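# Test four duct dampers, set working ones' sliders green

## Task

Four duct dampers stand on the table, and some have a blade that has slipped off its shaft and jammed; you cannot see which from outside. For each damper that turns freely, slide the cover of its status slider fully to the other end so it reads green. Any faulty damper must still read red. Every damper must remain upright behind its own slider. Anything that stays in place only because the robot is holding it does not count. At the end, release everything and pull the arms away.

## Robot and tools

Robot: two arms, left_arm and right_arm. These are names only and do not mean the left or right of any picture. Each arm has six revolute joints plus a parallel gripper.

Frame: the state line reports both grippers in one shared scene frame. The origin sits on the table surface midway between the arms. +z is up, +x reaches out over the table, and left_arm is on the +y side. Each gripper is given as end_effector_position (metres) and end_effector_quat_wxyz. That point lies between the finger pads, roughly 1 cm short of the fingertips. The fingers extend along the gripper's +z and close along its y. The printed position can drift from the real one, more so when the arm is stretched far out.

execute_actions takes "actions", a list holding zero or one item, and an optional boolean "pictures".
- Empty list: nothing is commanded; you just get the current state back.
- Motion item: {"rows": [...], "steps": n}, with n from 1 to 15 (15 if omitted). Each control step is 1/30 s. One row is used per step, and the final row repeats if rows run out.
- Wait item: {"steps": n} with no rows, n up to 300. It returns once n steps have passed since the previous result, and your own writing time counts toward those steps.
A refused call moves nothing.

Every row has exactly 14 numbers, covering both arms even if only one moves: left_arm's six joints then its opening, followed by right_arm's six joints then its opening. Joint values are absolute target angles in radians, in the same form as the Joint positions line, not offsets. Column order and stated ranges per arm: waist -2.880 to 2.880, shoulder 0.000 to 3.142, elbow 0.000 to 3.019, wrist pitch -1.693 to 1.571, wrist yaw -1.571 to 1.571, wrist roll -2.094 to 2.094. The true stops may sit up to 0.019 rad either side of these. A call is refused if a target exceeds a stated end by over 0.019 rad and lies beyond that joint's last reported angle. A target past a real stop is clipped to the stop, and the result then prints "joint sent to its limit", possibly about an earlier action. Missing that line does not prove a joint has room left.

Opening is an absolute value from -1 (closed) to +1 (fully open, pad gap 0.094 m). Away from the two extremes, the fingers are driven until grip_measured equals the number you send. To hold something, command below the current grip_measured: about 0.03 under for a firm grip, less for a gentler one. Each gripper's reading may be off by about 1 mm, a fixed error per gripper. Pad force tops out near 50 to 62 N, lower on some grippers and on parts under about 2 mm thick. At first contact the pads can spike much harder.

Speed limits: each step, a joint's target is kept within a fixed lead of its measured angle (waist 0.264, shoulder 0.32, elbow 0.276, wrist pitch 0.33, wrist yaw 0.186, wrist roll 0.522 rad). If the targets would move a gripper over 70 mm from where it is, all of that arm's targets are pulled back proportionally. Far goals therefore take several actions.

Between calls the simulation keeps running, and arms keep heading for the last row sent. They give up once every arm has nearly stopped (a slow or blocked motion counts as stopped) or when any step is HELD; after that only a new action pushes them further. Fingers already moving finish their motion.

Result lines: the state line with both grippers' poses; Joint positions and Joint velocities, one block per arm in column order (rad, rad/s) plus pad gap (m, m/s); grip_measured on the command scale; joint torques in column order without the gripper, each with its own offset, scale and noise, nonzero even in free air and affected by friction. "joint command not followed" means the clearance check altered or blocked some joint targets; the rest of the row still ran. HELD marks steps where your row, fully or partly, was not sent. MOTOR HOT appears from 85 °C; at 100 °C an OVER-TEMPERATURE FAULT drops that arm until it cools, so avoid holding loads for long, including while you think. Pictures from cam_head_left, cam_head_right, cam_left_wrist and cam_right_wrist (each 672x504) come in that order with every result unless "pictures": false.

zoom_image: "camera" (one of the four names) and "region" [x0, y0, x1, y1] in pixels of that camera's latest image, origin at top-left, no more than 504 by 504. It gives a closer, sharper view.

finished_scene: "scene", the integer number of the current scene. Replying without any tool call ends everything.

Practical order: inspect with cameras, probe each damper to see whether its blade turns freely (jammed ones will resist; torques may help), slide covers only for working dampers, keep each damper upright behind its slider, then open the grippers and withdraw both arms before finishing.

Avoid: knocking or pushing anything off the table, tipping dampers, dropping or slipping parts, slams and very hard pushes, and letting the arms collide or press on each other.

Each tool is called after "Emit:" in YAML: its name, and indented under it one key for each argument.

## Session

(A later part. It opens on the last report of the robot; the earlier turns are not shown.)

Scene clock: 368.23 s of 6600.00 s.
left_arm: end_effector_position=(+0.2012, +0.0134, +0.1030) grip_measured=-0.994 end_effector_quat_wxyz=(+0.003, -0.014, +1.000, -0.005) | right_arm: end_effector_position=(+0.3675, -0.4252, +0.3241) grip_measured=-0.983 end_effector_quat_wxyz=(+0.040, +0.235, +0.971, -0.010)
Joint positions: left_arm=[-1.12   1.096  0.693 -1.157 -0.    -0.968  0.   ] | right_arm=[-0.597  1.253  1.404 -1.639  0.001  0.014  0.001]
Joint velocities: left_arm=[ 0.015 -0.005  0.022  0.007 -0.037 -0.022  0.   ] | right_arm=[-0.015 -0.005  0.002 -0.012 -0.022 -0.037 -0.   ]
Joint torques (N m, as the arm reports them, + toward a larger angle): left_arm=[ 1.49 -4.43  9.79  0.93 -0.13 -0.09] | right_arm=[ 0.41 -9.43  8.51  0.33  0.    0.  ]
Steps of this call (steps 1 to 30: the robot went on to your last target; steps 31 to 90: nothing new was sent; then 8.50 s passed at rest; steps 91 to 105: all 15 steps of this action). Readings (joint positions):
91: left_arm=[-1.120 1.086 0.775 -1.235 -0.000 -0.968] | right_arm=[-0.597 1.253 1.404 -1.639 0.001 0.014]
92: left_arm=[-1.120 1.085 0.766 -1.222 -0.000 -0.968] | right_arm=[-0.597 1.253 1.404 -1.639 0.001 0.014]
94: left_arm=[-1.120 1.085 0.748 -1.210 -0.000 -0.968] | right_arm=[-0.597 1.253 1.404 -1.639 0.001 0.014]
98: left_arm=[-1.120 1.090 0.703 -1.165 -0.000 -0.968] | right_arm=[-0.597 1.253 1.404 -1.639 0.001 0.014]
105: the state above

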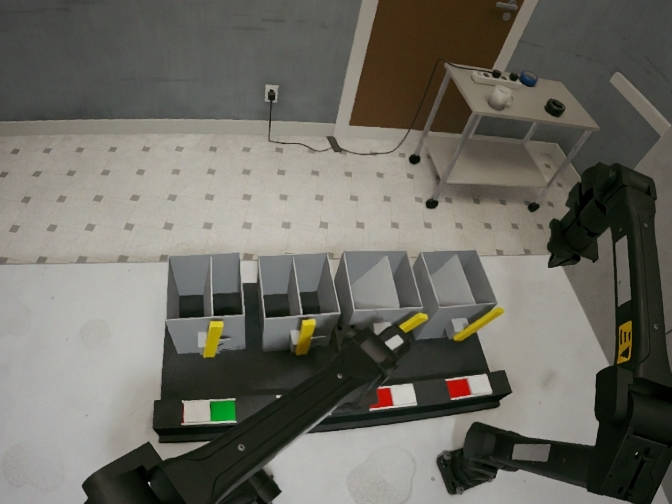

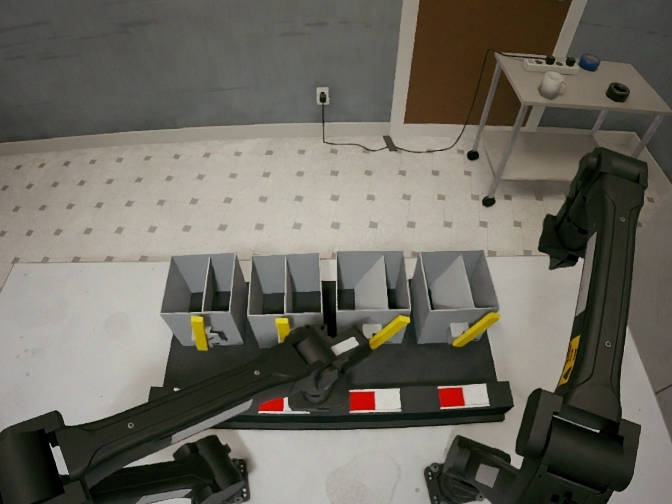

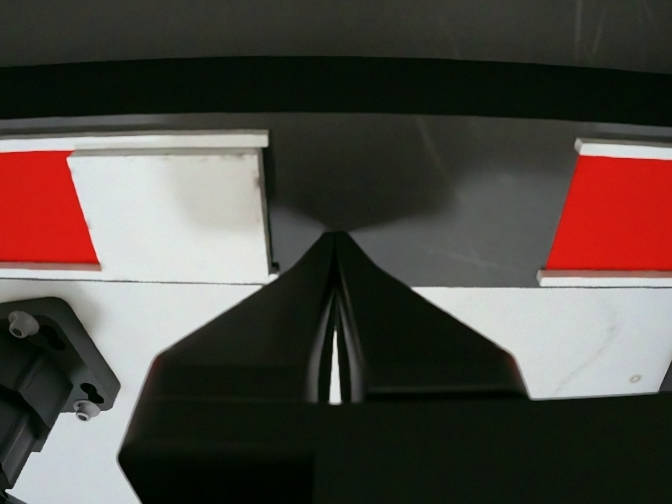

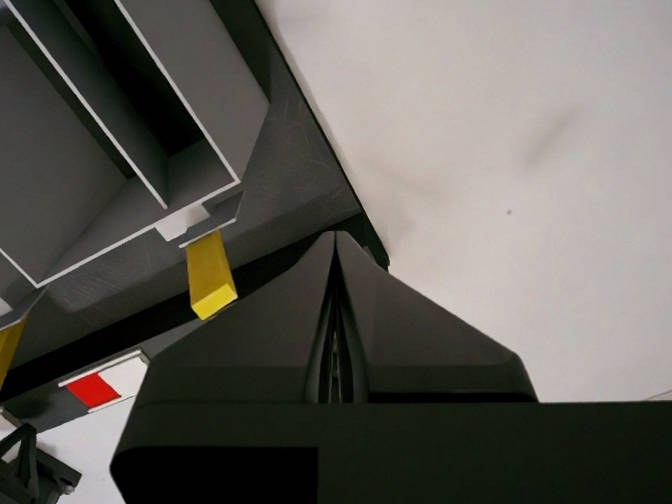

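Emit:
execute_actions:
  actions:
    - {"rows":[[-1.12,1.13,0.69,-1.11,0,-0.98,-1,-0.6,1.25,1.4,-1.65,0,0,-1]],"steps":12}

Scene clock: 373.03 s of 6600.00 s.
left_arm: end_effector_position=(+0.2051, +0.0081, +0.0946) grip_measured=-0.994 end_effector_quat_wxyz=(+0.004, -0.014, +1.000, -0.006) | right_arm: end_effector_position=(+0.3675, -0.4252, +0.3241) grip_measured=-0.983 end_effector_quat_wxyz=(+0.040, +0.235, +0.971, -0.010)
Joint positions: left_arm=[-1.12   1.125  0.69  -1.121 -0.    -0.968  0.   ] | right_arm=[-0.597  1.253  1.404 -1.639  0.001  0.014  0.001]
Joint velocities: left_arm=[ 0.005  0.015 -0.007 -0.022 -0.022 -0.007 -0.001] | right_arm=[-0.005  0.005  0.002 -0.017 -0.007 -0.051  0.   ]
Joint torques (N m, as the arm reports them, + toward a larger angle): left_arm=[ 0.59 -5.97  8.68  0.88 -0.11 -0.1 ] | right_arm=[ 0.4  -9.43  8.51  0.33  0.    0.  ]
Steps of this call (steps 1 to 15: the robot went on to your last target; steps 16 to 90: nothing new was sent; then 1.40 s passed at rest; steps 91 to 102: all 12 steps of this action). Readings (joint positions):
91: left_arm=[-1.120 1.097 0.693 -1.150 -0.000 -0.968] | right_arm=[-0.597 1.253 1.404 -1.639 0.001 0.014]
92: left_arm=[-1.120 1.101 0.693 -1.140 -0.000 -0.968] | right_arm=[-0.597 1.253 1.404 -1.639 0.001 0.014]
94: left_arm=[-1.120 1.114 0.693 -1.126 -0.000 -0.968] | right_arm=[-0.597 1.253 1.404 -1.639 0.001 0.014]
98: left_arm=[-1.120 1.125 0.691 -1.121 -0.000 -0.968] | right_arm=[-0.597 1.253 1.404 -1.639 0.001 0.014]
102: the state above

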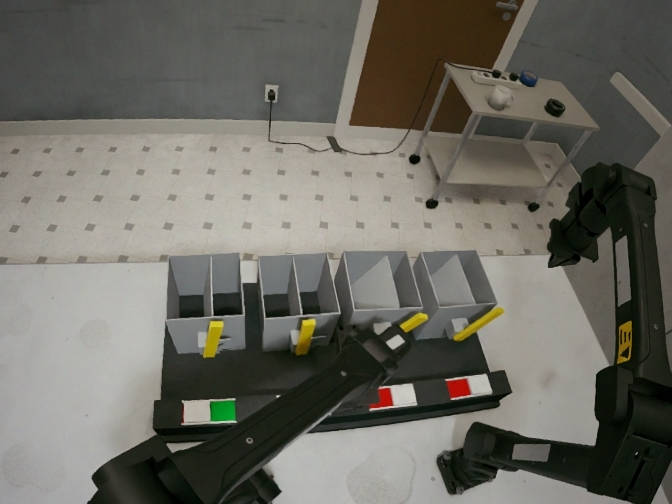

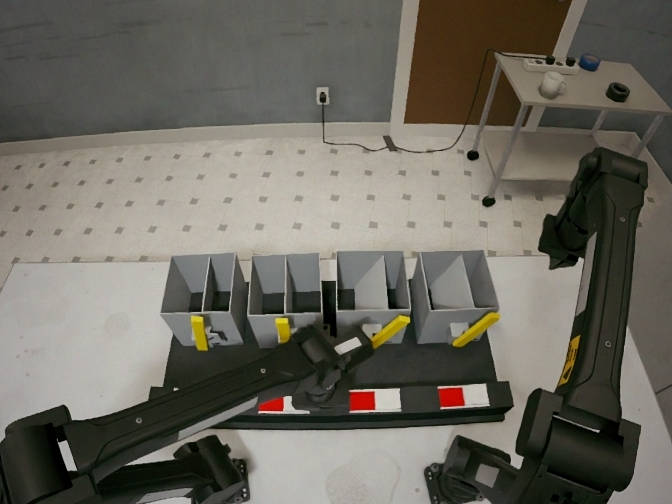

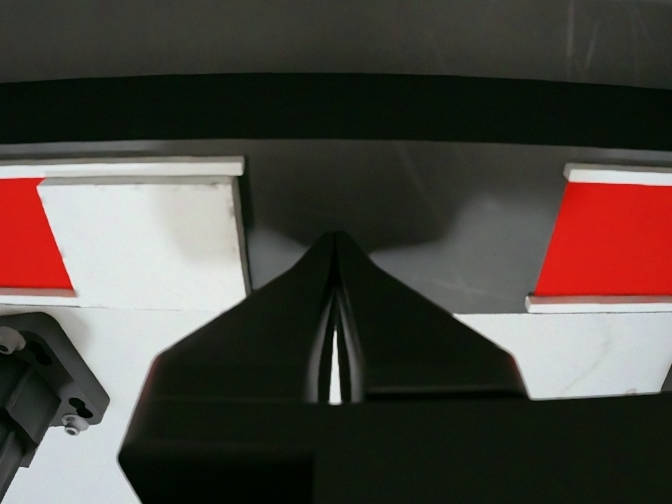

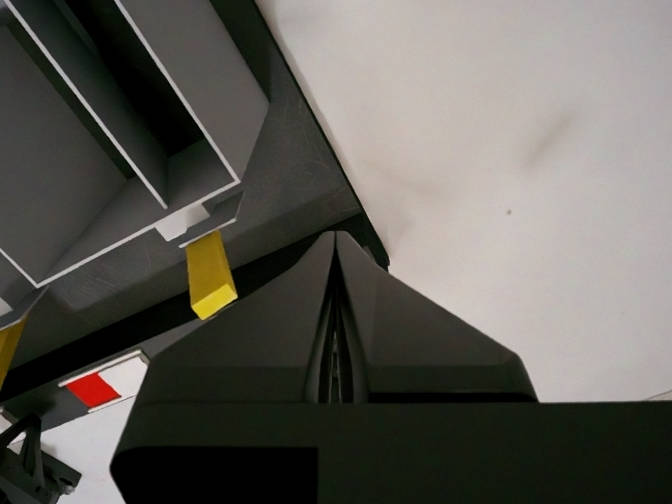

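Emit:
execute_actions:
  actions:
    - {"rows":[[-1.12,1.13,0.68,-1.11,0,-0.98,-1,-0.6,1.25,1.4,-1.65,0,0,-1],[-1.12,1.13,0.68,-1.11,0,-0.98,-1,-0.6,1.25,1.4,-1.65,0,0,-1],[-1.12,1.13,0.68,-1.11,0,-0.98,-1,-0.6,1.25,1.4,-1.65,0,0,-1],[-1.12,1.13,0.68,-1.11,0,-0.98,-1,-0.6,1.25,1.4,-1.65,0,0,-1],[-1.075,1.09,0.655,-1.13,0,-0.935,-1,-0.6,1.25,1.4,-1.65,0,0,-1],[-1.075,1.09,0.655,-1.13,0,-0.935,-1,-0.6,1.25,1.4,-1.65,0,0,-1],[-1.075,1.09,0.655,-1.13,0,-0.935,-1,-0.6,1.25,1.4,-1.65,0,0,-1],[-1.075,1.09,0.655,-1.13,0,-0.935,-1,-0.6,1.25,1.4,-1.65,0,0,-1],[-1.03,1.05,0.63,-1.15,0,-0.89,-1,-0.6,1.25,1.4,-1.65,0,0,-1]],"steps":15}

Scene clock: 384.00 s of 6600.00 s.
left_arm: end_effector_position=(+0.2071, +0.0405, +0.0928) grip_measured=-0.994 end_effector_quat_wxyz=(+0.005, -0.030, +1.000, -0.008) | right_arm: end_effector_position=(+0.3675, -0.4252, +0.3241) grip_measured=-0.983 end_effector_quat_wxyz=(+0.040, +0.235, +0.971, -0.010)
Joint positions: left_arm=[-1.034  1.047  0.632 -1.137  0.003 -0.913  0.   ] | right_arm=[-0.597  1.253  1.404 -1.639  0.001  0.014  0.001]
Joint velocities: left_arm=[-0.005  0.015 -0.017 -0.022  0.022  0.125 -0.001] | right_arm=[-0.015  0.005  0.002  0.012 -0.022  0.037  0.   ]
Joint torques (N m, as the arm reports them, + toward a larger angle): left_arm=[ 1.16 -5.25  8.78  0.25 -0.29  0.12] | right_arm=[ 0.36 -9.48  8.5   0.33  0.    0.  ]
Steps of this call (steps 1 to 15: the robot went on to your last target; steps 16 to 90: nothing new was sent; then 7.47 s passed at rest; steps 91 to 105: all 15 steps of this action). Readings (joint positions):
91: left_arm=[-1.120 1.125 0.689 -1.121 -0.000 -0.968] | right_arm=[-0.597 1.253 1.404 -1.639 0.001 0.014]
92: left_arm=[-1.120 1.125 0.688 -1.121 -0.000 -0.968] | right_arm=[-0.597 1.253 1.404 -1.639 0.001 0.014]
94: left_arm=[-1.120 1.125 0.683 -1.121 -0.000 -0.968] | right_arm=[-0.597 1.253 1.404 -1.639 0.001 0.014]
98: left_arm=[-1.089 1.099 0.664 -1.121 0.003 -0.956] | right_arm=[-0.597 1.253 1.404 -1.639 0.001 0.014]
105: the state above

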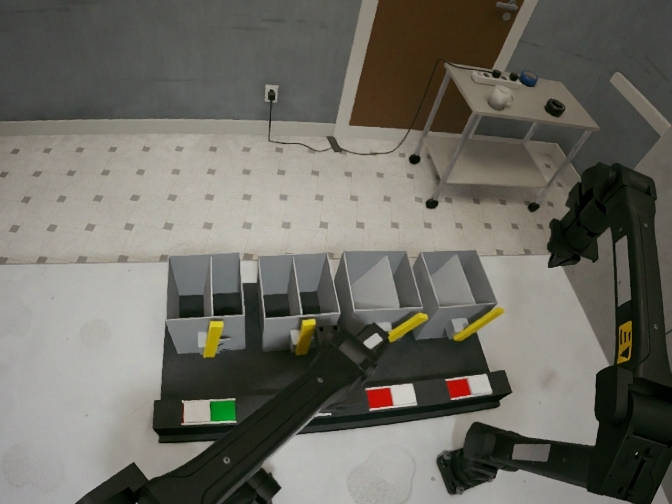

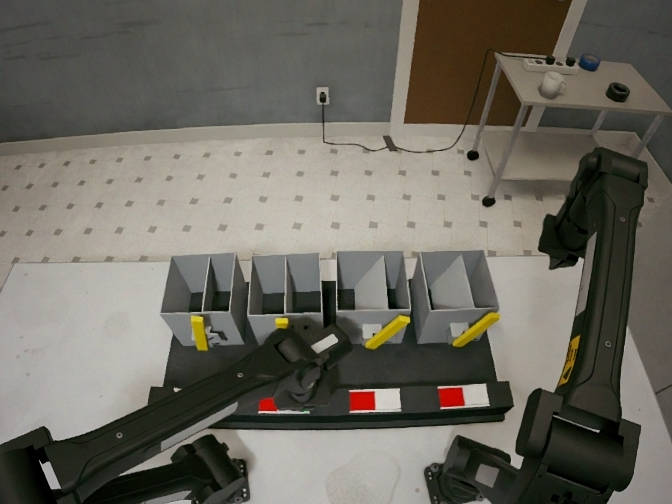

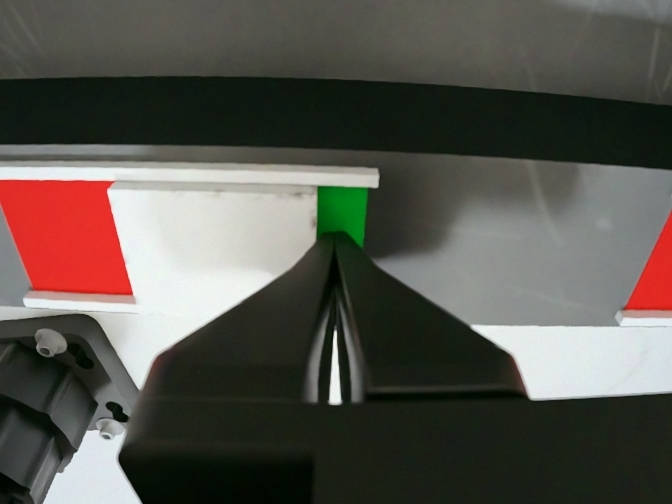

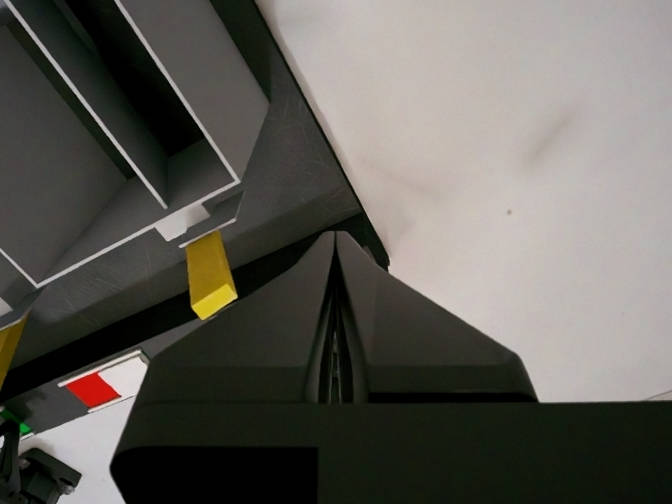

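Emit:
execute_actions:
  actions:
    - {"rows":[[-0.98,1.005,0.605,-1.17,0,-0.84,-1,-0.6,1.25,1.4,-1.65,0,0,-1],[-0.98,1.005,0.605,-1.17,0,-0.84,-1,-0.6,1.25,1.4,-1.65,0,0,-1],[-0.98,1.005,0.605,-1.17,0,-0.84,-1,-0.6,1.25,1.4,-1.65,0,0,-1],[-0.98,1.005,0.605,-1.17,0,-0.84,-1,-0.6,1.25,1.4,-1.65,0,0,-1],[-0.98,1.005,0.605,-1.17,0,-0.84,-1,-0.6,1.25,1.4,-1.65,0,0,-1],[-0.93,0.96,0.58,-1.19,0,-0.79,-1,-0.6,1.25,1.4,-1.65,0,0,-1]],"steps":15}

Scene clock: 392.67 s of 6600.00 s.
left_arm: end_effector_position=(+0.2061, +0.0746, +0.0941) grip_measured=-0.994 end_effector_quat_wxyz=(+0.006, -0.027, +1.000, -0.009) | right_arm: end_effector_position=(+0.3675, -0.4252, +0.3241) grip_measured=-0.983 end_effector_quat_wxyz=(+0.040, +0.235, +0.971, -0.010)
Joint positions: left_arm=[-0.934  0.957  0.584 -1.175  0.004 -0.808  0.   ] | right_arm=[-0.597  1.253  1.404 -1.639  0.001  0.014  0.001]
Joint velocities: left_arm=[ 0.005 -0.005 -0.002  0.017  0.037  0.11  -0.001] | right_arm=[-0.005 -0.005  0.002 -0.007  0.022 -0.022  0.001]
Joint torques (N m, as the arm reports them, + toward a larger angle): left_arm=[ 1.28 -3.11  8.97  0.04 -0.33  0.2 ] | right_arm=[ 0.38 -9.44  8.49  0.33  0.    0.  ]
Steps of this call (steps 1 to 30: the robot went on to your last target; steps 31 to 90: nothing new was sent; then 5.17 s passed at rest; steps 91 to 105: all 15 steps of this action). Readings (joint positions):
91: left_arm=[-1.029 1.044 0.630 -1.138 0.003 -0.893] | right_arm=[-0.597 1.253 1.404 -1.639 0.001 0.014]
92: left_arm=[-1.019 1.036 0.625 -1.142 0.004 -0.884] | right_arm=[-0.597 1.253 1.404 -1.639 0.001 0.014]
94: left_arm=[-0.997 1.018 0.614 -1.150 0.004 -0.872] | right_arm=[-0.597 1.253 1.404 -1.639 0.001 0.014]
98: left_arm=[-0.953 0.979 0.593 -1.166 0.004 -0.836] | right_arm=[-0.597 1.253 1.404 -1.639 0.001 0.014]
105: the state above

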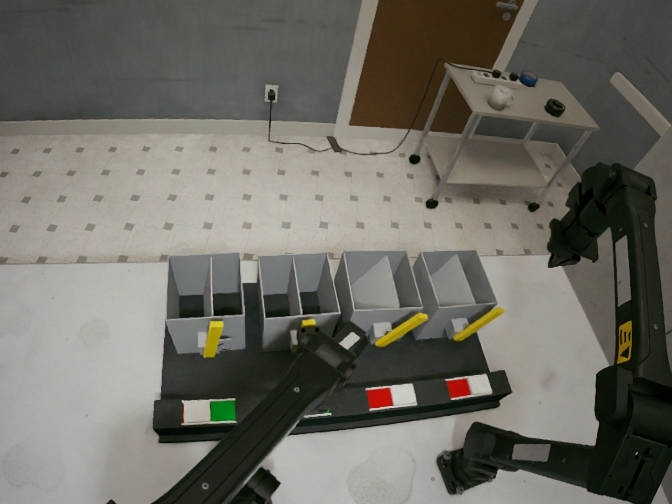

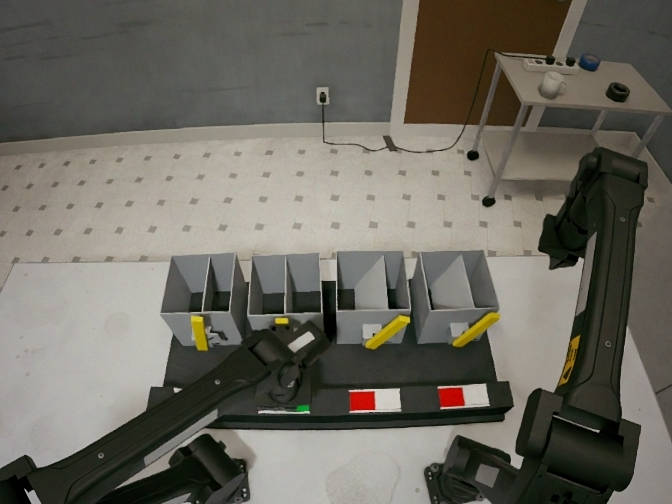

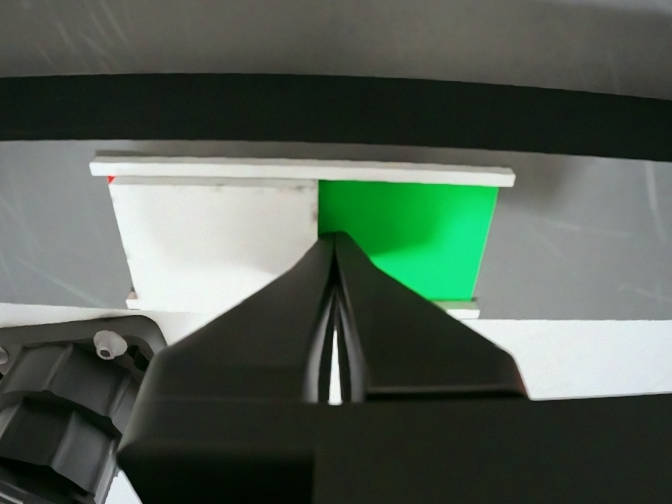

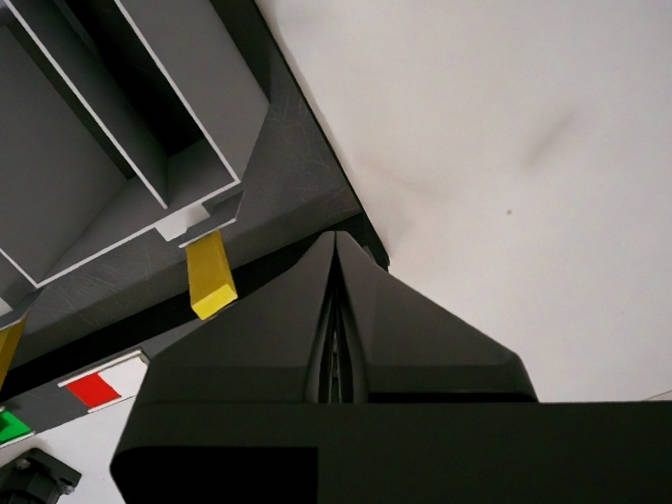

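A few mm more.

Emit:
execute_actions:
  actions:
    - {"rows":[[-0.915,0.95,0.574,-1.19,0,-0.78,-1,-0.6,1.25,1.4,-1.65,0,0,-1]],"steps":12}

Scene clock: 395.20 s of 6600.00 s.
left_arm: end_effector_position=(+0.2065, +0.0766, +0.0934) grip_measured=-0.994 end_effector_quat_wxyz=(+0.006, -0.023, +1.000, -0.009) | right_arm: end_effector_position=(+0.3675, -0.4252, +0.3241) grip_measured=-0.983 end_effector_quat_wxyz=(+0.040, +0.235, +0.971, -0.010)
Joint positions: left_arm=[-0.926  0.955  0.58  -1.175  0.004 -0.792  0.   ] | right_arm=[-0.597  1.253  1.404 -1.639  0.001  0.014  0.001]
Joint velocities: left_arm=[-0.015 -0.015 -0.017  0.012 -0.007 -0.007  0.001] | right_arm=[-0.015 -0.005  0.002 -0.017 -0.037 -0.022 -0.   ]
Joint torques (N m, as the arm reports them, + toward a larger angle): left_arm=[ 1.71 -3.76  8.59 -0.13 -0.32  0.18] | right_arm=[ 0.37 -9.44  8.51  0.33  0.    0.  ]
Steps of this call (steps 1 to 15: the robot went on to your last target; steps 16 to 64: nothing new was sent; steps 65 to 76: all 12 steps of this action). Readings (joint positions):
65: left_arm=[-0.932 0.957 0.583 -1.175 0.004 -0.799] | right_arm=[-0.597 1.253 1.404 -1.639 0.001 0.014]
66: left_arm=[-0.931 0.957 0.582 -1.175 0.004 -0.797] | right_arm=[-0.597 1.253 1.404 -1.639 0.001 0.014]
68: left_arm=[-0.927 0.956 0.581 -1.175 0.004 -0.795] | right_arm=[-0.597 1.253 1.404 -1.639 0.001 0.014]
72: left_arm=[-0.926 0.955 0.580 -1.175 0.004 -0.792] | right_arm=[-0.597 1.253 1.404 -1.639 0.001 0.014]
76: the state above

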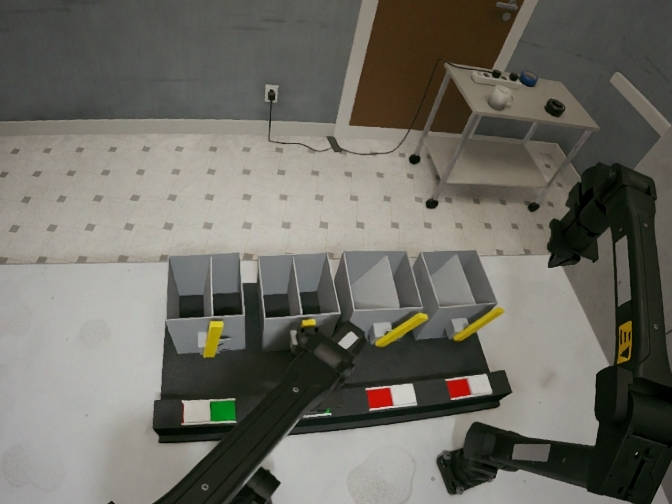

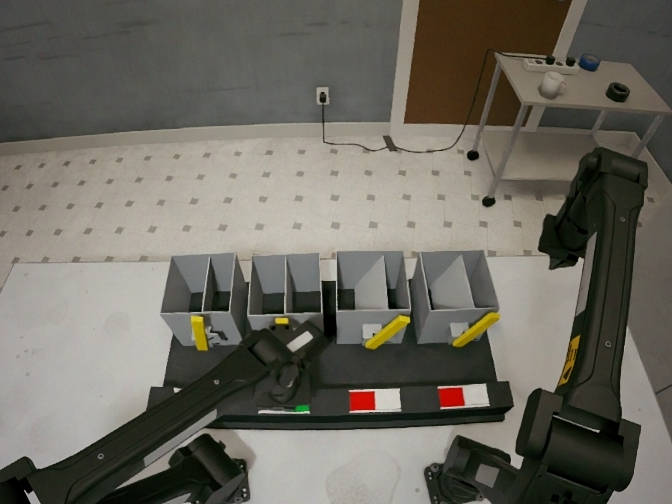

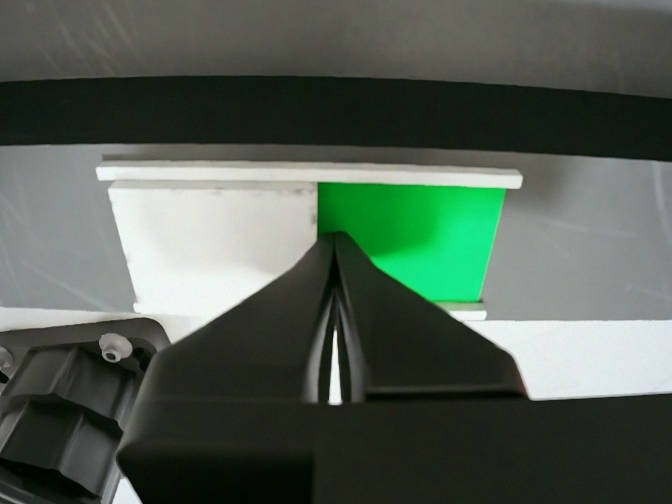

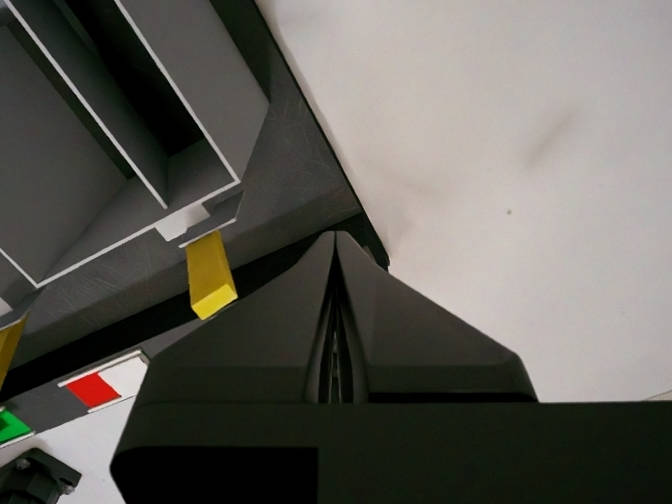

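Done. Back off, lift, retract.

Emit:
execute_actions:
  actions:
    - {"rows":[[-0.95,0.94,0.62,-1.24,0,-0.8,-1,-0.6,1.25,1.4,-1.65,0,0,-1],[-0.95,0.92,0.68,-1.32,0,-0.8,-1,-0.6,1.25,1.4,-1.65,0,0,-1],[-0.95,0.92,0.68,-1.32,0,-0.8,-1,-0.6,1.25,1.4,-1.65,0,0,-1],[-0.95,0.92,0.68,-1.32,0,-0.8,-1,-0.6,1.25,1.4,-1.65,0,0,-1],[-0.95,0.92,0.68,-1.32,0,-0.8,-1,-0.6,1.25,1.4,-1.65,0,0,-1],[-0.95,0.92,0.68,-1.32,0,-0.8,-1,-0.6,1.25,1.4,-1.65,0,0,-1],[-0.95,0.6,0.75,-1.5,0,-0.8,-1,-0.6,1.25,1.4,-1.65,0,0,-1]],"steps":15}
  pictures: false

Emit:
execute_actions:
  actions:
    - {"rows":[[-0.95,0.5,0.9,-1.5,0,-0.8,-1,-0.6,1.25,1.4,-1.65,0,0,-1]],"steps":12}
  pictures: false

Emit:
execute_actions:
  actions:
    - {"rows":[[0.9,0.5,0.9,-1.5,0,0,-1,-0.6,1.25,1.4,-1.65,0,0,-1]],"steps":15}
  pictures: false

Emit:
execute_actions:
  actions:
    - {"steps":30}

Scene clock: 404.47 s of 6600.00 s.
left_arm: end_effector_position=(+0.1716, +0.1046, +0.2201) grip_measured=-0.994 end_effector_quat_wxyz=(+0.095, -0.012, +0.991, -0.095) | right_arm: end_effector_position=(+0.3675, -0.4252, +0.3241) grip_measured=-0.983 end_effector_quat_wxyz=(+0.040, +0.235, +0.971, -0.010)
Joint positions: left_arm=[-0.946  0.547  0.735 -1.489  0.002 -0.791  0.   ] | right_arm=[-0.597  1.253  1.404 -1.639  0.001  0.014  0.001]
Joint velocities: left_arm=[-0.005 -0.063  0.164 -0.051  0.007 -0.007 -0.001] | right_arm=[ 0.005 -0.015 -0.002  0.007  0.007  0.037  0.001]
Joint torques (N m, as the arm reports them, + toward a larger angle): left_arm=[ 0.72  6.08 10.45  0.56 -0.23  0.01] | right_arm=[ 0.37 -9.43  8.5   0.33  0.    0.  ]
Steps of this call (steps 1 to 15: the robot went on to your last target; steps 16 to 90: nothing new was sent; then 5.77 s passed at rest; steps 91 to 105: all 15 steps of this action). Readings (joint positions):
91: left_arm=[-0.927 0.954 0.582 -1.184 0.004 -0.791] | right_arm=[-0.597 1.253 1.404 -1.639 0.001 0.014]
92: left_arm=[-0.932 0.953 0.590 -1.214 0.007 -0.791] | right_arm=[-0.597 1.253 1.404 -1.639 0.001 0.014]
94: left_arm=[-0.943 0.942 0.617 -1.273 0.005 -0.791] | right_arm=[-0.597 1.253 1.404 -1.639 0.001 0.014]
98: left_arm=[-0.946 0.865 0.652 -1.357 0.003 -0.791] | right_arm=[-0.597 1.253 1.404 -1.639 0.001 0.014]
105: the state above

Scene clock: 404.87 s of 6600.00 s.
left_arm: end_effector_position=(+0.1786, +0.0979, +0.2943) grip_measured=-0.994 end_effector_quat_wxyz=(+0.163, -0.012, +0.973, -0.163) | right_arm: end_effector_position=(+0.3675, -0.4252, +0.3241) grip_measured=-0.983 end_effector_quat_wxyz=(+0.040, +0.235, +0.971, -0.010)
Joint positions: left_arm=[-0.946  0.493  0.881 -1.494  0.002 -0.791  0.   ] | right_arm=[-0.597  1.253  1.404 -1.639  0.001  0.014  0.001]
Joint velocities: left_arm=[-0.005  0.005 -0.017 -0.022 -0.081 -0.11  -0.   ] | right_arm=[-0.015 -0.005 -0.002 -0.002  0.037  0.022 -0.001]
Joint torques (N m, as the arm reports them, + toward a larger angle): left_arm=[ 0.89  2.4  11.94  0.97 -0.2  -0.01] | right_arm=[ 0.39 -9.43  8.51  0.33  0.    0.  ]
Steps of this call (steps 1 to 12: all 12 steps of this action). Readings (joint positions):
1: left_arm=[-0.946 0.544 0.749 -1.491 0.002 -0.791] | right_arm=[-0.597 1.253 1.404 -1.639 0.001 0.014]
2: left_arm=[-0.946 0.540 0.768 -1.493 0.002 -0.791] | right_arm=[-0.597 1.253 1.404 -1.639 0.001 0.014]
4: left_arm=[-0.946 0.526 0.821 -1.494 0.002 -0.791] | right_arm=[-0.597 1.253 1.404 -1.639 0.001 0.014]
8: left_arm=[-0.946 0.496 0.880 -1.494 0.002 -0.791] | right_arm=[-0.597 1.253 1.404 -1.639 0.001 0.014]
12: the state above

Scene clock: 405.37 s of 6600.00 s.
left_arm: end_effector_position=(+0.1955, +0.3350, +0.2940) grip_measured=-0.994 end_effector_quat_wxyz=(+0.220, -0.323, +0.918, +0.066) | right_arm: end_effector_position=(+0.3675, -0.4252, +0.3241) grip_measured=-0.983 end_effector_quat_wxyz=(+0.040, +0.235, +0.971, -0.010)
Joint positions: left_arm=[ 0.453  0.495  0.881 -1.494 -0.    -0.045  0.   ] | right_arm=[-0.597  1.253  1.404 -1.639  0.001  0.014  0.001]
Joint velocities: left_arm=[ 2.945 -0.005 -0.007  0.007  0.007  0.183 -0.001] | right_arm=[-0.005  0.005 -0.002 -0.002 -0.022 -0.007  0.001]
Joint torques (N m, as the arm reports them, + toward a larger angle): left_arm=[-0.21  3.12 11.98  0.86 -0.07  0.21] | right_arm=[ 0.35 -9.46  8.49  0.34  0.    0.  ]
Steps of this call (steps 1 to 15: all 15 steps of this action). Readings (joint positions):
1: left_arm=[-0.918 0.493 0.881 -1.494 0.008 -0.705] | right_arm=[-0.597 1.253 1.404 -1.639 0.001 0.014]
2: left_arm=[-0.847 0.494 0.881 -1.494 0.007 -0.605] | right_arm=[-0.597 1.253 1.404 -1.639 0.001 0.014]
4: left_arm=[-0.659 0.494 0.881 -1.494 0.004 -0.409] | right_arm=[-0.597 1.253 1.404 -1.639 0.001 0.014]
8: left_arm=[-0.256 0.495 0.881 -1.494 0.001 -0.173] | right_arm=[-0.597 1.253 1.404 -1.639 0.001 0.014]
15: the state above

Scene clock: 406.37 s of 6600.00 s.
left_arm: end_effector_position=(+0.1326, +0.3894, +0.2940) grip_measured=-0.994 end_effector_quat_wxyz=(+0.197, -0.508, +0.830, +0.118) | right_arm: end_effector_position=(+0.3675, -0.4252, +0.3241) grip_measured=-0.983 end_effector_quat_wxyz=(+0.040, +0.235, +0.971, -0.010)
Joint positions: left_arm=[ 0.905  0.495  0.881 -1.494 -0.003 -0.012  0.   ] | right_arm=[-0.597  1.253  1.404 -1.639  0.001  0.014  0.001]
Joint velocities: left_arm=[ 0.005  0.005  0.002 -0.012  0.037  0.007  0.001] | right_arm=[-0.015 -0.015 -0.022 -0.012  0.007 -0.037 -0.   ]
Joint torques (N m, as the arm reports them, + toward a larger angle): left_arm=[ 0.49  2.24 11.75  1.09  0.03  0.16] | right_arm=[ 0.39 -9.45  8.51  0.33  0.    0.  ]
Steps of this call (steps 1 to 30: the robot went on to your last target). Readings (joint positions):
1: left_arm=[0.554 0.495 0.881 -1.494 -0.000 -0.038] | right_arm=[-0.597 1.253 1.404 -1.639 0.001 0.014]
2: left_arm=[0.655 0.495 0.881 -1.494 -0.000 -0.033] | right_arm=[-0.597 1.253 1.404 -1.639 0.001 0.014]
4: left_arm=[0.840 0.495 0.881 -1.494 -0.002 -0.026] | right_arm=[-0.597 1.253 1.404 -1.639 0.001 0.014]
8: left_arm=[0.927 0.495 0.881 -1.494 -0.003 -0.020] | right_arm=[-0.597 1.253 1.404 -1.639 0.001 0.014]
30: the state above
All arms were judged still, so your last target was given up. Only a new action makes them travel on or press farther. Fingers that are still opening or closing keep moving.

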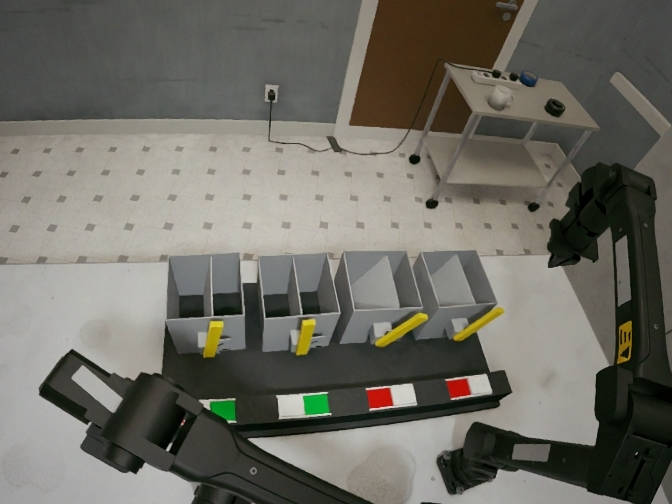

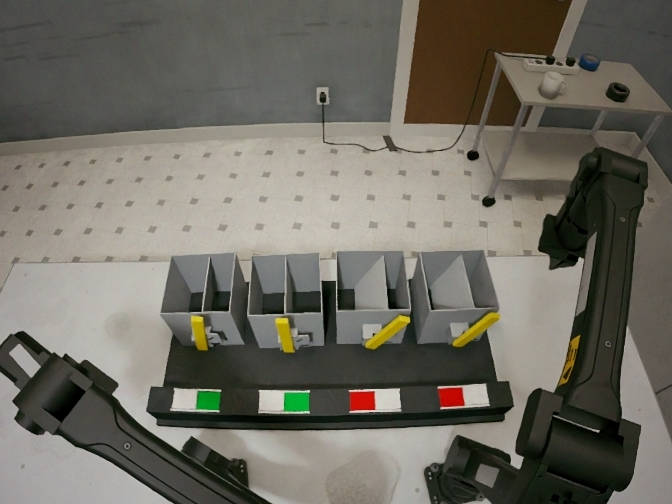

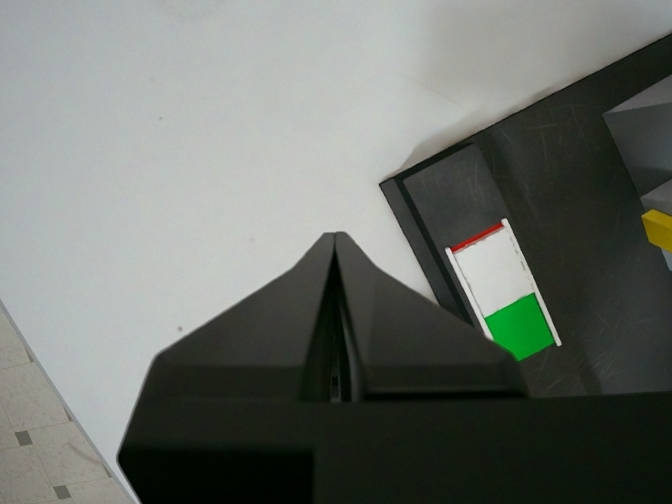

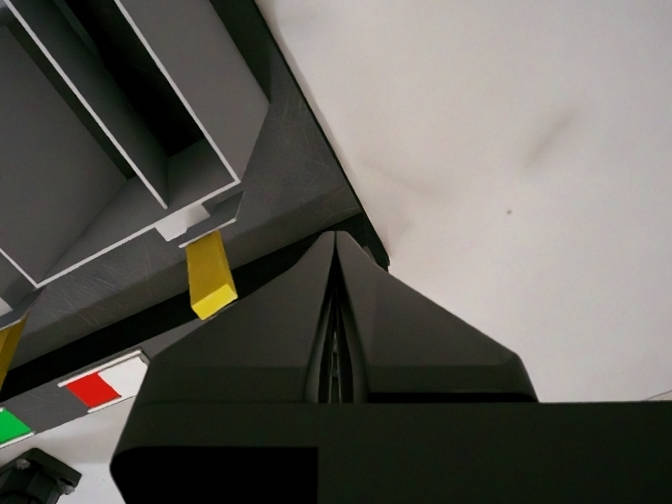

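Emit:
zoom_image:
  camera: "cam_left_wrist"
  region: [420,190,580,360]

Emit:
zoom_image:
  camera: "cam_head_right"
  region: [150,375,330,425]

Region (420, 190, 580, 360) of cam_left_wrist's 672x504 image, scaled by 2.965, with more detail than that image has; it fills the left 474 columns of this view, and the rest is white.

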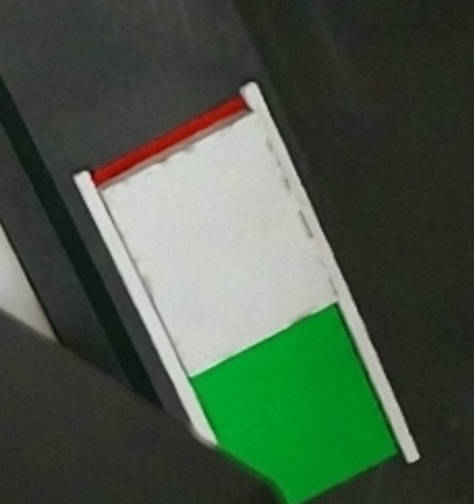

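Region (150, 375, 330, 425) of cam_head_right's 672x504 image, scaled by 2.800, with more detail than that image has.

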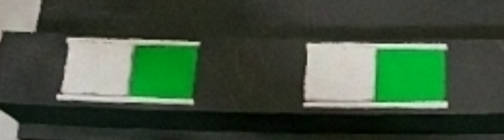

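Emit:
execute_actions:
  actions:
    - {"rows":[[0.04,0.6,0.75,-1.5,0,0.16,-1,-0.6,1.25,1.4,-1.65,0,0,-1]],"steps":15}
  pictures: false

Emit:
execute_actions:
  actions:
    - {"rows":[[0.04,0.72,0.59,-1.42,0,0.16,-1,-0.6,1.25,1.4,-1.65,0,0,-1]],"steps":15}
  pictures: false

Emit:
execute_actions:
  actions:
    - {"rows":[[0.04,0.75,0.53,-1.34,0,0.16,-1,-0.6,1.25,1.4,-1.65,0,0,-1],[0.04,0.75,0.53,-1.34,0,0.16,-1,-0.6,1.25,1.4,-1.65,0,0,-1],[0.04,0.75,0.53,-1.34,0,0.16,-1,-0.6,1.25,1.4,-1.65,0,0,-1],[0.04,0.75,0.53,-1.34,0,0.16,-1,-0.6,1.25,1.4,-1.65,0,0,-1],[0.04,0.77,0.485,-1.29,0,0.16,-1,-0.6,1.25,1.4,-1.65,0,0,-1]],"steps":15}

Scene clock: 420.20 s of 6600.00 s.
left_arm: end_effector_position=(+0.2198, +0.2607, +0.2080) grip_measured=-0.994 end_effector_quat_wxyz=(+0.100, -0.029, +0.994, +0.016) | right_arm: end_effector_position=(+0.3675, -0.4252, +0.3241) grip_measured=-0.983 end_effector_quat_wxyz=(+0.040, +0.235, +0.971, -0.010)
Joint positions: left_arm=[ 0.022  0.603  0.728 -1.493  0.003  0.144  0.   ] | right_arm=[-0.597  1.253  1.404 -1.639  0.001  0.014  0.001]
Joint velocities: left_arm=[ 0.19  -0.063  0.032 -0.017 -0.037  0.037 -0.   ] | right_arm=[-0.005 -0.005 -0.007 -0.012 -0.022 -0.037 -0.001]
Joint torques (N m, as the arm reports them, + toward a larger angle): left_arm=[ 1.63  0.18 12.29  0.63 -0.18  0.2 ] | right_arm=[ 0.34 -9.45  8.5   0.33  0.    0.  ]
Steps of this call (steps 1 to 90: nothing new was sent; then 10.33 s passed at rest; steps 91 to 105: all 15 steps of this action). Readings (joint positions):
91: left_arm=[0.882 0.500 0.870 -1.493 -0.007 0.009] | right_arm=[-0.597 1.253 1.404 -1.639 0.001 0.014]
92: left_arm=[0.820 0.509 0.849 -1.493 -0.007 0.033] | right_arm=[-0.597 1.253 1.404 -1.639 0.001 0.014]
94: left_arm=[0.642 0.549 0.790 -1.493 -0.005 0.073] | right_arm=[-0.597 1.253 1.404 -1.639 0.001 0.014]
98: left_arm=[0.241 0.626 0.728 -1.493 -0.002 0.117] | right_arm=[-0.597 1.253 1.404 -1.639 0.001 0.014]
105: the state above

Scene clock: 420.70 s of 6600.00 s.
left_arm: end_effector_position=(+0.1987, +0.2585, +0.1261) grip_measured=-0.994 end_effector_quat_wxyz=(-0.008, -0.033, +0.999, -0.003) | right_arm: end_effector_position=(+0.3675, -0.4252, +0.3241) grip_measured=-0.983 end_effector_quat_wxyz=(+0.040, +0.235, +0.971, -0.010)
Joint positions: left_arm=[ 0.035  0.723  0.565 -1.43   0.003  0.148  0.   ] | right_arm=[-0.597  1.253  1.404 -1.639  0.001  0.014  0.001]
Joint velocities: left_arm=[-0.005 -0.034  0.012 -0.007  0.037 -0.007  0.   ] | right_arm=[-0.024 -0.024 -0.012 -0.022 -0.022 -0.037  0.   ]
Joint torques (N m, as the arm reports them, + toward a larger angle): left_arm=[ 1.56 -0.36 11.8   0.64 -0.2   0.2 ] | right_arm=[ 0.36 -9.46  8.49  0.34  0.    0.  ]
Steps of this call (steps 1 to 15: all 15 steps of this action). Readings (joint positions):
1: left_arm=[0.028 0.608 0.714 -1.480 0.003 0.144] | right_arm=[-0.597 1.253 1.404 -1.639 0.001 0.014]
2: left_arm=[0.032 0.621 0.689 -1.457 0.003 0.145] | right_arm=[-0.597 1.253 1.404 -1.639 0.001 0.014]
4: left_arm=[0.035 0.676 0.625 -1.435 0.003 0.146] | right_arm=[-0.597 1.253 1.404 -1.639 0.001 0.014]
8: left_arm=[0.035 0.745 0.565 -1.433 0.003 0.147] | right_arm=[-0.597 1.253 1.404 -1.639 0.001 0.014]
15: the state above

Scene clock: 421.20 s of 6600.00 s.
left_arm: end_effector_position=(+0.2054, +0.2600, +0.0923) grip_measured=-0.994 end_effector_quat_wxyz=(-0.001, -0.033, +0.999, -0.001) | right_arm: end_effector_position=(+0.3675, -0.4252, +0.3241) grip_measured=-0.983 end_effector_quat_wxyz=(+0.040, +0.235, +0.971, -0.010)
Joint positions: left_arm=[ 0.035  0.765  0.49  -1.299  0.002  0.148  0.   ] | right_arm=[-0.597  1.253  1.404 -1.639  0.001  0.014  0.001]
Joint velocities: left_arm=[ 0.005  0.015 -0.012  0.002  0.022 -0.007  0.   ] | right_arm=[-0.005  0.005  0.012  0.002  0.007 -0.007  0.001]
Joint torques (N m, as the arm reports them, + toward a larger angle): left_arm=[ 1.75 -1.77  9.16  0.76 -0.19  0.17] | right_arm=[ 0.39 -9.44  8.5   0.32  0.    0.  ]
Steps of this call (steps 1 to 15: all 15 steps of this action). Readings (joint positions):
1: left_arm=[0.035 0.723 0.561 -1.415 0.003 0.148] | right_arm=[-0.597 1.253 1.404 -1.639 0.001 0.014]
2: left_arm=[0.035 0.726 0.553 -1.389 0.003 0.148] | right_arm=[-0.597 1.253 1.404 -1.639 0.001 0.014]
4: left_arm=[0.035 0.737 0.538 -1.362 0.003 0.148] | right_arm=[-0.597 1.253 1.404 -1.639 0.001 0.014]
8: left_arm=[0.035 0.763 0.490 -1.309 0.003 0.148] | right_arm=[-0.597 1.253 1.404 -1.639 0.001 0.014]
15: the state above

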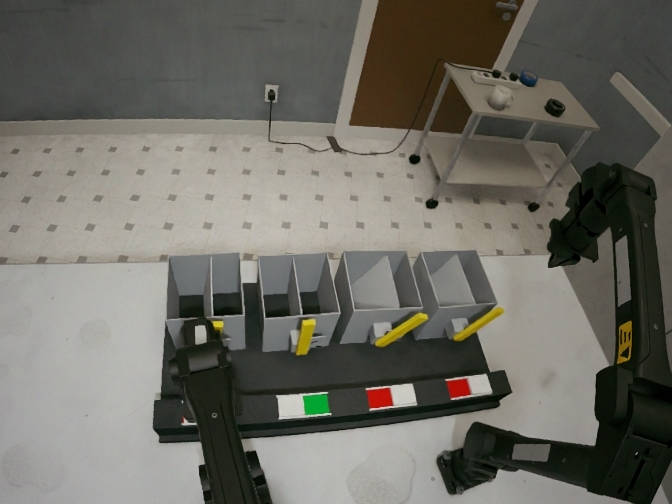

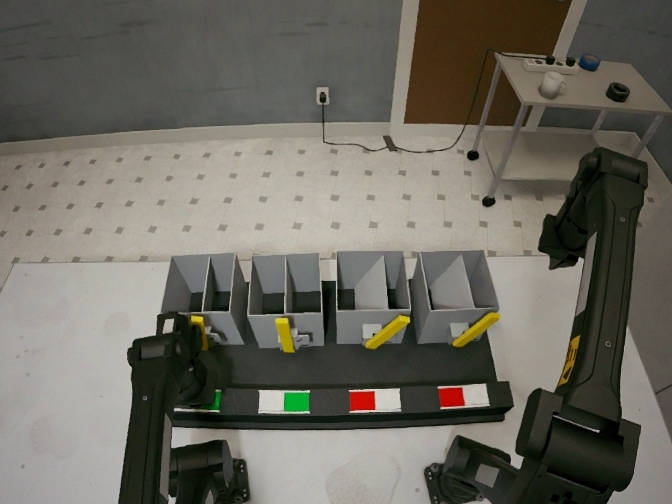

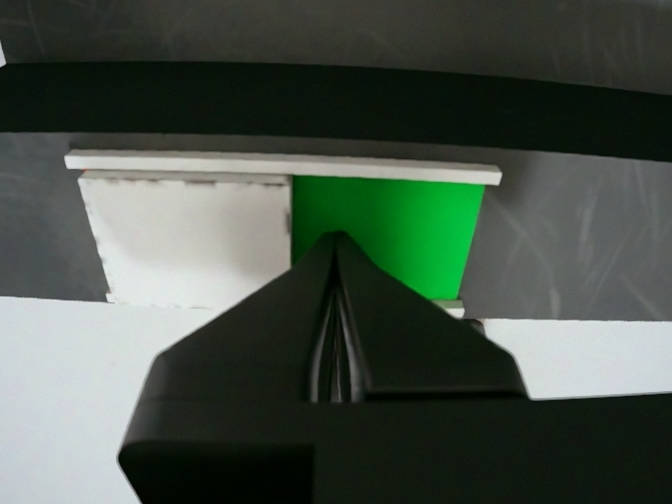

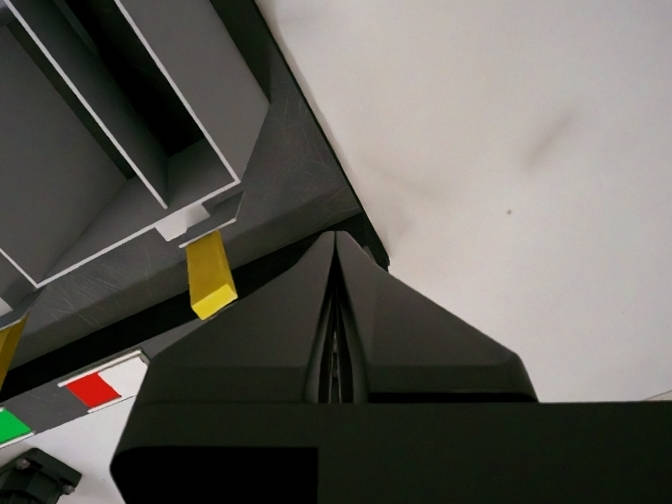

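Emit:
execute_actions:
  actions:
    - {"rows":[[0.075,0.77,0.485,-1.29,0,0.2,-1,-0.6,1.25,1.4,-1.65,0,0,-1],[0.075,0.77,0.485,-1.29,0,0.2,-1,-0.6,1.25,1.4,-1.65,0,0,-1],[0.075,0.77,0.485,-1.29,0,0.2,-1,-0.6,1.25,1.4,-1.65,0,0,-1],[0.075,0.77,0.485,-1.29,0,0.2,-1,-0.6,1.25,1.4,-1.65,0,0,-1],[0.108,0.77,0.485,-1.29,0,0.23,-1,-0.6,1.25,1.4,-1.65,0,0,-1]],"steps":15}

Scene clock: 425.03 s of 6600.00 s.
left_arm: end_effector_position=(+0.2032, +0.2692, +0.0923) grip_measured=-0.994 end_effector_quat_wxyz=(-0.000, -0.032, +0.999, -0.004) | right_arm: end_effector_position=(+0.3675, -0.4252, +0.3241) grip_measured=-0.983 end_effector_quat_wxyz=(+0.040, +0.235, +0.971, -0.010)
Joint positions: left_arm=[ 0.099  0.765  0.49  -1.299  0.008  0.215  0.   ] | right_arm=[-0.597  1.253  1.404 -1.639  0.001  0.014  0.001]
Joint velocities: left_arm=[-0.024  0.005 -0.012 -0.007  0.037 -0.007 -0.   ] | right_arm=[-0.005 -0.015 -0.002  0.012  0.066 -0.022  0.001]
Joint torques (N m, as the arm reports them, + toward a larger angle): left_arm=[ 1.58 -0.47  8.99  0.75 -0.37  0.14] | right_arm=[ 0.39 -9.43  8.5   0.34  0.    0.  ]
Steps of this call (steps 1 to 15: the robot went on to your last target; steps 16 to 90: nothing new was sent; then 0.33 s passed at rest; steps 91 to 105: all 15 steps of this action). Readings (joint positions):
91: left_arm=[0.038 0.765 0.490 -1.299 0.003 0.155] | right_arm=[-0.597 1.253 1.404 -1.639 0.001 0.014]
92: left_arm=[0.047 0.765 0.490 -1.299 0.003 0.162] | right_arm=[-0.597 1.253 1.404 -1.639 0.001 0.014]
94: left_arm=[0.063 0.765 0.490 -1.299 0.003 0.171] | right_arm=[-0.597 1.253 1.404 -1.639 0.001 0.014]
98: left_arm=[0.097 0.765 0.490 -1.299 0.006 0.199] | right_arm=[-0.597 1.253 1.404 -1.639 0.001 0.014]
105: the state above

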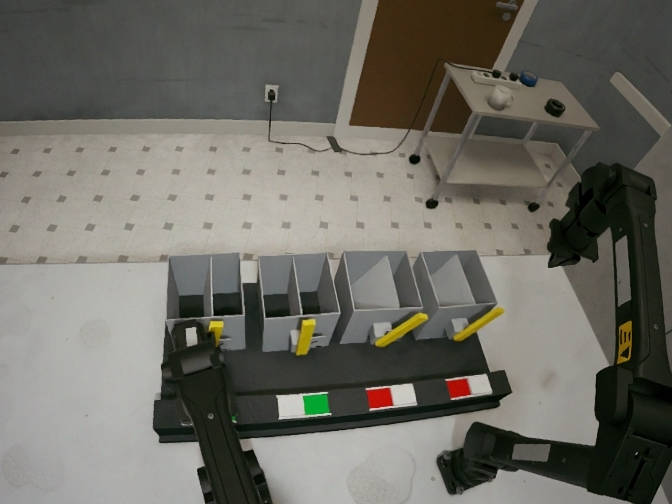

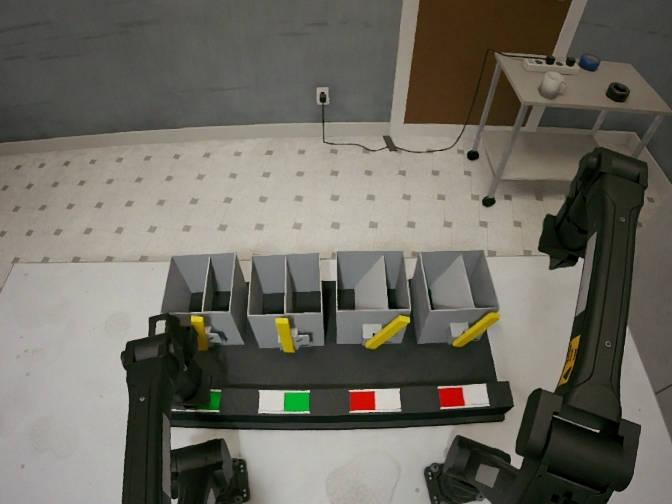

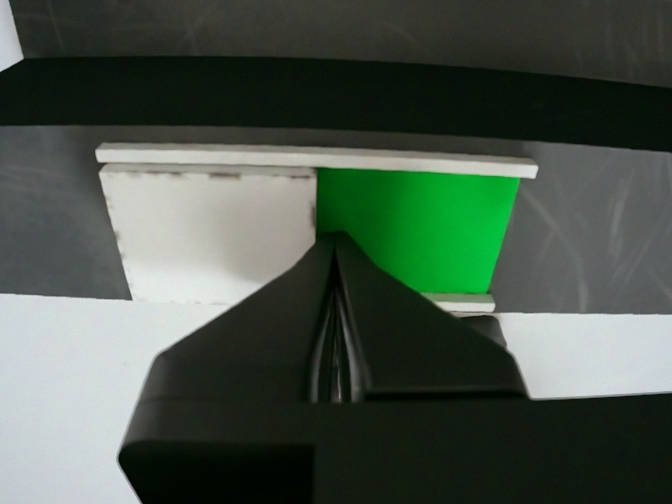

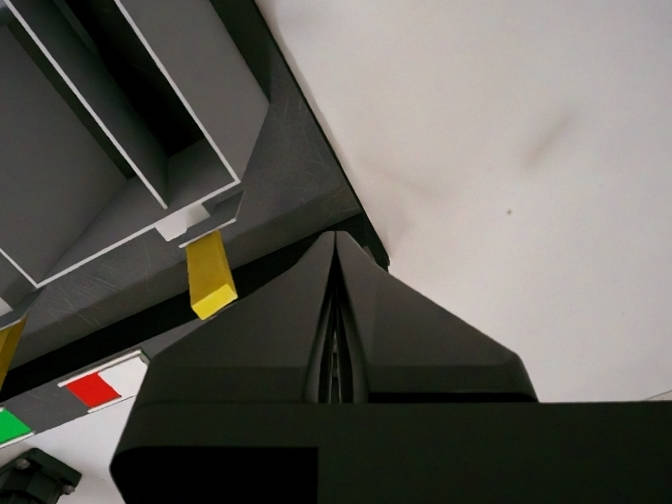

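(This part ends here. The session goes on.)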